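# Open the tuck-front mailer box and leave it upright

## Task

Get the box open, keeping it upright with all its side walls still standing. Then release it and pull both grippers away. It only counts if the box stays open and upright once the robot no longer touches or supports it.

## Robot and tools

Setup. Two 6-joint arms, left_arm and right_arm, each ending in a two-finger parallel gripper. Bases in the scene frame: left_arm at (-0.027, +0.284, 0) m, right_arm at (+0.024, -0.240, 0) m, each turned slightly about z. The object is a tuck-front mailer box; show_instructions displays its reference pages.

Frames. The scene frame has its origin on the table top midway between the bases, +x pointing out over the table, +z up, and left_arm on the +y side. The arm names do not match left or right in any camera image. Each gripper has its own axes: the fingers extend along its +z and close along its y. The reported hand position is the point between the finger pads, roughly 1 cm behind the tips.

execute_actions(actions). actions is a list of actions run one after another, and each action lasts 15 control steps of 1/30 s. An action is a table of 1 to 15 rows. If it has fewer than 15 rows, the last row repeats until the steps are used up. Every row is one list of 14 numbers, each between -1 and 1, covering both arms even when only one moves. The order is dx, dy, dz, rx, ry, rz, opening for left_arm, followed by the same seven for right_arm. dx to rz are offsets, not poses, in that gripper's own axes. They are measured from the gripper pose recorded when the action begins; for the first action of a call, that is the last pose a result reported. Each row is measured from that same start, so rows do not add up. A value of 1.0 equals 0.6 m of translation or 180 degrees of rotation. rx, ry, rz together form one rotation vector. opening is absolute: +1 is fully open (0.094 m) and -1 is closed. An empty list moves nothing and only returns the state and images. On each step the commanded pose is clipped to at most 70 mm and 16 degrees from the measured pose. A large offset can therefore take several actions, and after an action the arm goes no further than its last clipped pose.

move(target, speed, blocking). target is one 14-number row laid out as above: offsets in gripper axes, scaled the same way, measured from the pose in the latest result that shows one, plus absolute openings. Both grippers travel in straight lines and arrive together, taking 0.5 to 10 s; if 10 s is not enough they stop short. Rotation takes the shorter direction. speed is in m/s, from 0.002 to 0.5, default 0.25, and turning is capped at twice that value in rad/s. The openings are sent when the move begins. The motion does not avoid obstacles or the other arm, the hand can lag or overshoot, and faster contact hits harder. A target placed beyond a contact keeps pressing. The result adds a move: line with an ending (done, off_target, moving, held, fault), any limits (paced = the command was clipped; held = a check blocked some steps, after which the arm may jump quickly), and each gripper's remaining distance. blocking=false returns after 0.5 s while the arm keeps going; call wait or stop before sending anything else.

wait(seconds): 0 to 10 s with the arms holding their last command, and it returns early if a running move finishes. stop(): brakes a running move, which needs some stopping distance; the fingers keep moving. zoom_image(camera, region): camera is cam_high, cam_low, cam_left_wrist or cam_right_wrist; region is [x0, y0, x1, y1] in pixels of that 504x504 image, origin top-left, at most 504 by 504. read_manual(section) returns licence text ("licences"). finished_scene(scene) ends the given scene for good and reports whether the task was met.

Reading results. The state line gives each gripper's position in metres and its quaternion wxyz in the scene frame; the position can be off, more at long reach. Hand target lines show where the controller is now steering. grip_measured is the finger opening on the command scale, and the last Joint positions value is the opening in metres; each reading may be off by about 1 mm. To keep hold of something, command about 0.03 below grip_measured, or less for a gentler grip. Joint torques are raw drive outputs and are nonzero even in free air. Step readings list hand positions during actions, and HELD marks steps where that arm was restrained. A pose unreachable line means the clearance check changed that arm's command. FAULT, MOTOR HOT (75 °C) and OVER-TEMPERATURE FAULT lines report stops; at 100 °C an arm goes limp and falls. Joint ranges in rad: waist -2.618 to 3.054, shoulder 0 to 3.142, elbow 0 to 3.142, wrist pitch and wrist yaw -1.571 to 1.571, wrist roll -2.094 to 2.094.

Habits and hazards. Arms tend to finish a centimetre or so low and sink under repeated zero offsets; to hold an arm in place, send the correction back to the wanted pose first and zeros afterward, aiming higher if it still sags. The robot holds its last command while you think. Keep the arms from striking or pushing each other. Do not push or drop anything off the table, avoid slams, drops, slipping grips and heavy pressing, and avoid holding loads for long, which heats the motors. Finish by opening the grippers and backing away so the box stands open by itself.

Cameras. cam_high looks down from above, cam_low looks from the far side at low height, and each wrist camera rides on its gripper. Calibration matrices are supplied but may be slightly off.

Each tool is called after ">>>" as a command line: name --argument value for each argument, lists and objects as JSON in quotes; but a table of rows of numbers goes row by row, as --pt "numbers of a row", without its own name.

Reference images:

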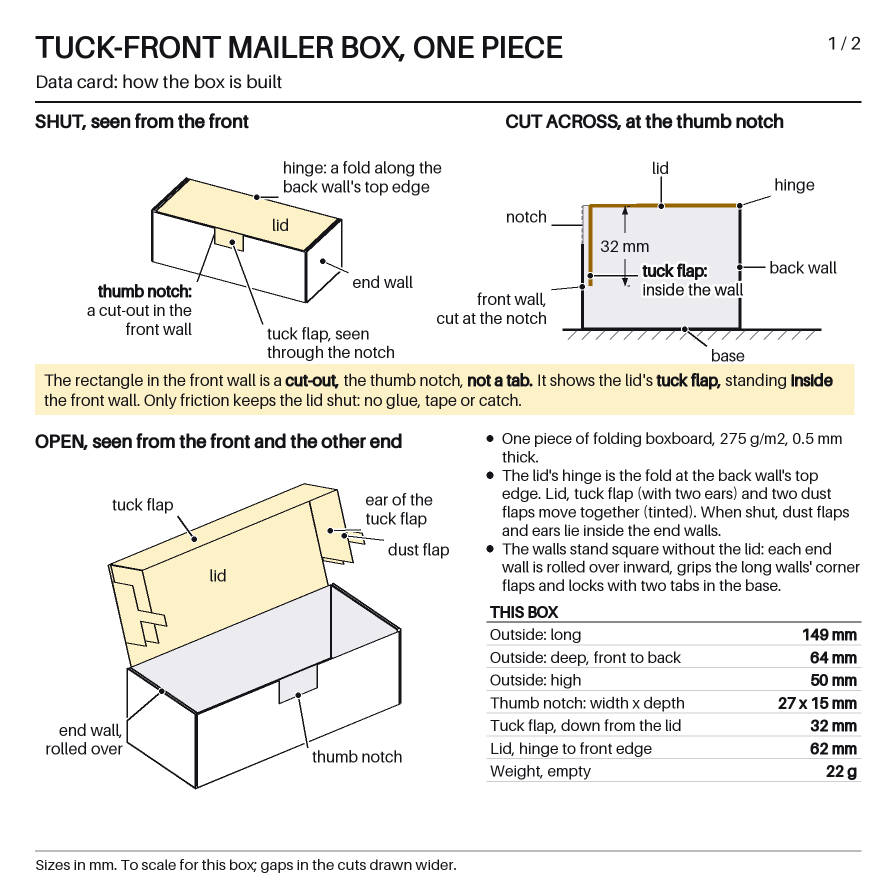

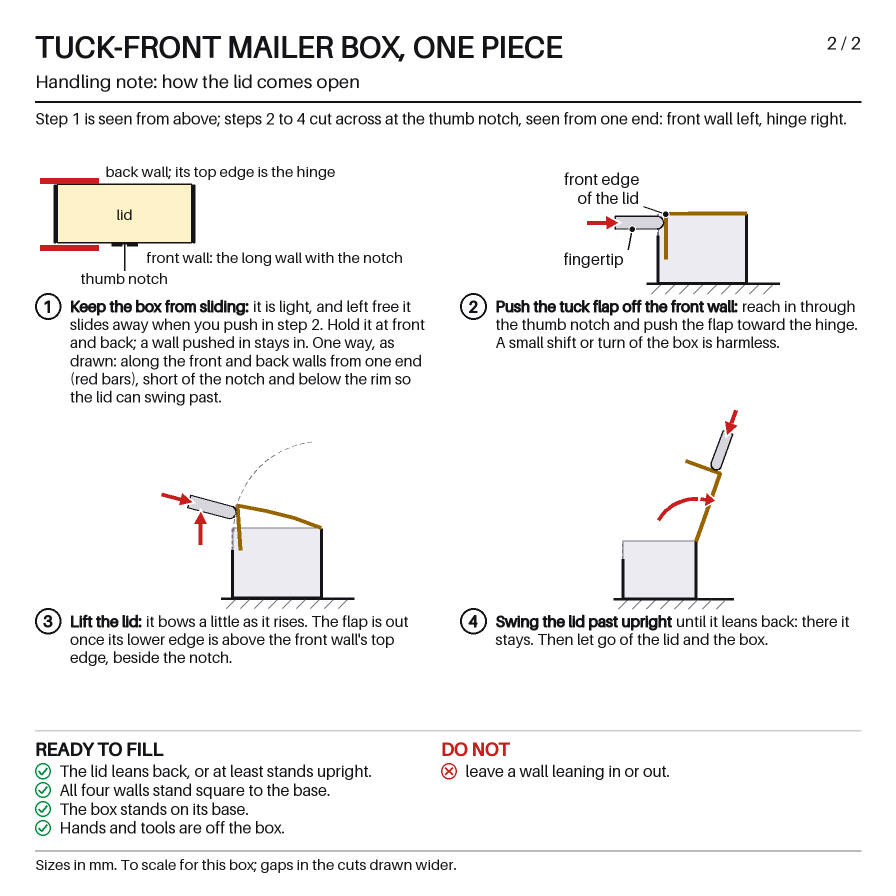

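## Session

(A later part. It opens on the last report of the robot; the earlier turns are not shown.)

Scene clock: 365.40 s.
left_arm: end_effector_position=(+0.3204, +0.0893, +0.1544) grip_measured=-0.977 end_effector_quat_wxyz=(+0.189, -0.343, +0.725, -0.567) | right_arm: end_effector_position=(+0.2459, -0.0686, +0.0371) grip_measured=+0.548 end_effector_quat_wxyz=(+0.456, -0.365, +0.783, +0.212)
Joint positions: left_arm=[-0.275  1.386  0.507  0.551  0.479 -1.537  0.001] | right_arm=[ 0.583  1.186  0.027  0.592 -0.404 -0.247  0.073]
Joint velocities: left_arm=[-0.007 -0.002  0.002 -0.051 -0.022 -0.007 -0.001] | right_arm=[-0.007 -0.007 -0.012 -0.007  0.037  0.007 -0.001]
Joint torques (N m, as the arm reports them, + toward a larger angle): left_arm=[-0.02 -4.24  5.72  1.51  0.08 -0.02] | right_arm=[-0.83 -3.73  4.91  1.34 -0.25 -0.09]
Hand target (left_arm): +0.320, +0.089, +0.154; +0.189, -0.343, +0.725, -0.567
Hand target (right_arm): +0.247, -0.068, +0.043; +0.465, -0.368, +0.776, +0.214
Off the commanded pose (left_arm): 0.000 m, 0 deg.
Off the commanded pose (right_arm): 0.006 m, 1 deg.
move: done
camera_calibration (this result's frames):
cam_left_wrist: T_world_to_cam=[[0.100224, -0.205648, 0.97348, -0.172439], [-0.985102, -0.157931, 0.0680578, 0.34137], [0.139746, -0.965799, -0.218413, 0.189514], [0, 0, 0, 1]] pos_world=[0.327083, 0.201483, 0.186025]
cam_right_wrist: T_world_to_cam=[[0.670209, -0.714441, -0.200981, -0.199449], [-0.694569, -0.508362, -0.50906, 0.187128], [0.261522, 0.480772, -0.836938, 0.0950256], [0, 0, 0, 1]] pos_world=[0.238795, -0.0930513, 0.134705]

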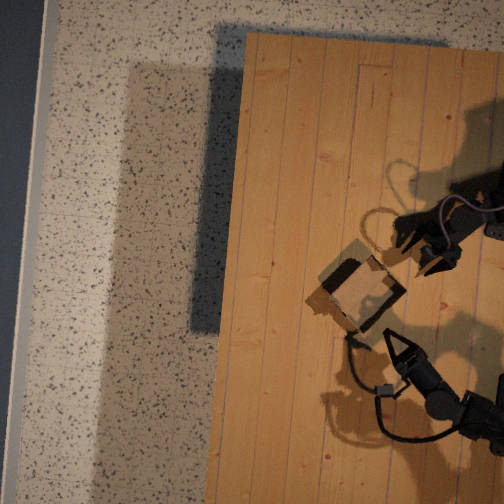

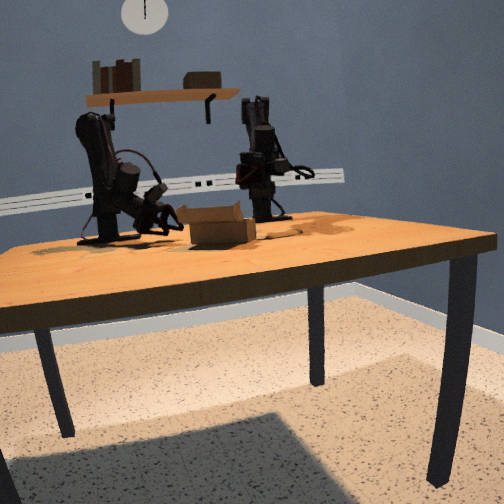

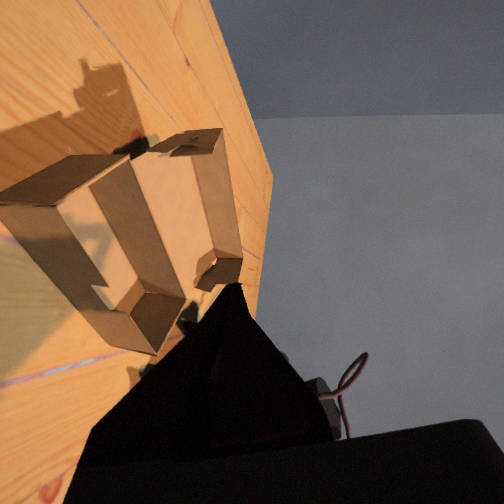

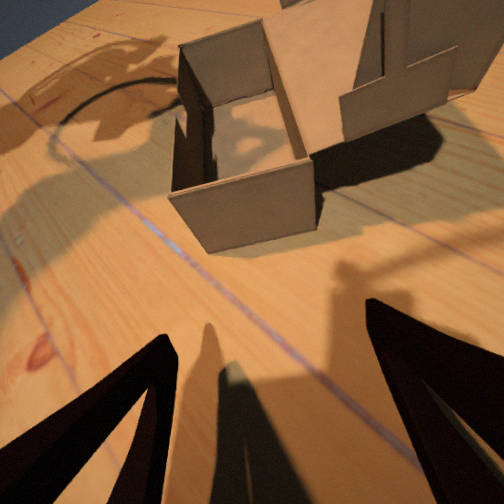

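>>> move --target '[-0.05,0,-0.12,0,0,0,-1,-0.08,-0.05,-0.16,0,0.08,0,0.55]'

>>> finished_scene --scene 1

Scene clock: 372.63 s.
left_arm: end_effector_position=(+0.2950, +0.1593, +0.1636) grip_measured=-0.977 end_effector_quat_wxyz=(+0.182, -0.350, +0.728, -0.560) | right_arm: end_effector_position=(+0.2275, -0.1333, +0.1172) grip_measured=+0.548 end_effector_quat_wxyz=(+0.348, -0.393, +0.835, +0.167)
Joint positions: left_arm=[ 0.015  1.167  0.457  0.281  0.744 -1.405  0.001] | right_arm=[ 0.244  0.777  0.524 -0.714 -0.548 -0.641  0.073]
Joint velocities: left_arm=[ 0.002 -0.007 -0.012 -0.095  0.037 -0.081  0.001] | right_arm=[ 0.007  0.002 -0.007  0.022  0.037 -0.051  0.001]
Joint torques (N m, as the arm reports them, + toward a larger angle): left_arm=[ 0.69 -4.69  6.42  1.22  0.25  0.08] | right_arm=[-1.18  0.74  8.43  0.89 -0.26 -0.08]
Hand target (left_arm): +0.294, +0.161, +0.172; +0.191, -0.342, +0.727, -0.565
Hand target (right_arm): +0.232, -0.135, +0.125; +0.352, -0.392, +0.834, +0.164
Off the commanded pose (left_arm): 0.008 m, 1 deg.
Off the commanded pose (right_arm): 0.010 m, 1 deg.
move: done; limits=paced
camera_calibration (this result's frames):
cam_left_wrist: T_world_to_cam=[[0.124173, -0.21191, 0.969368, -0.169832], [-0.982638, -0.161984, 0.0904616, 0.323034], [0.137853, -0.963771, -0.228345, 0.264556], [0, 0, 0, 1]] pos_world=[0.302044, 0.271308, 0.195817]
cam_right_wrist: T_world_to_cam=[[0.644562, -0.745358, -0.170241, -0.219103], [-0.757693, -0.592982, -0.272533, 0.157577], [0.102185, 0.304655, -0.946966, 0.2236], [0, 0, 0, 1]] pos_world=[0.237771, -0.137991, 0.217386]

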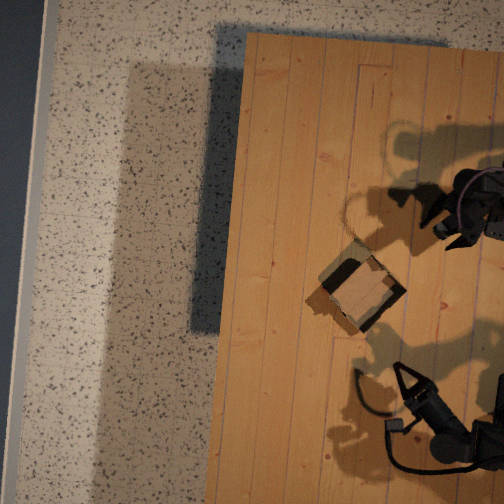

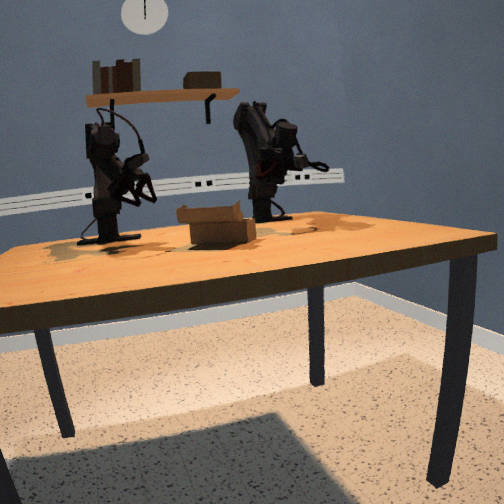

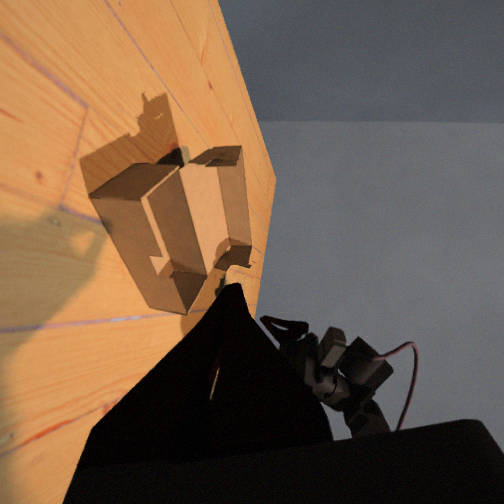

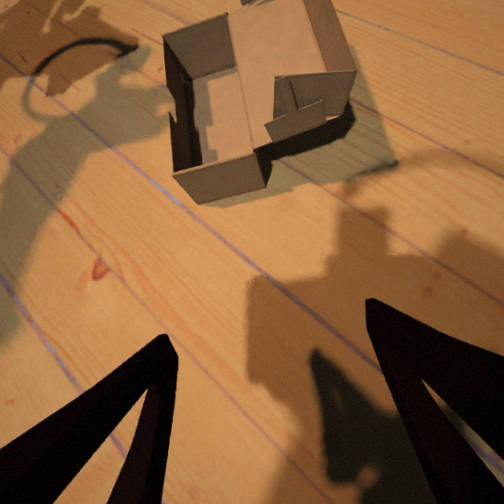

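The scene is finished: the task was done.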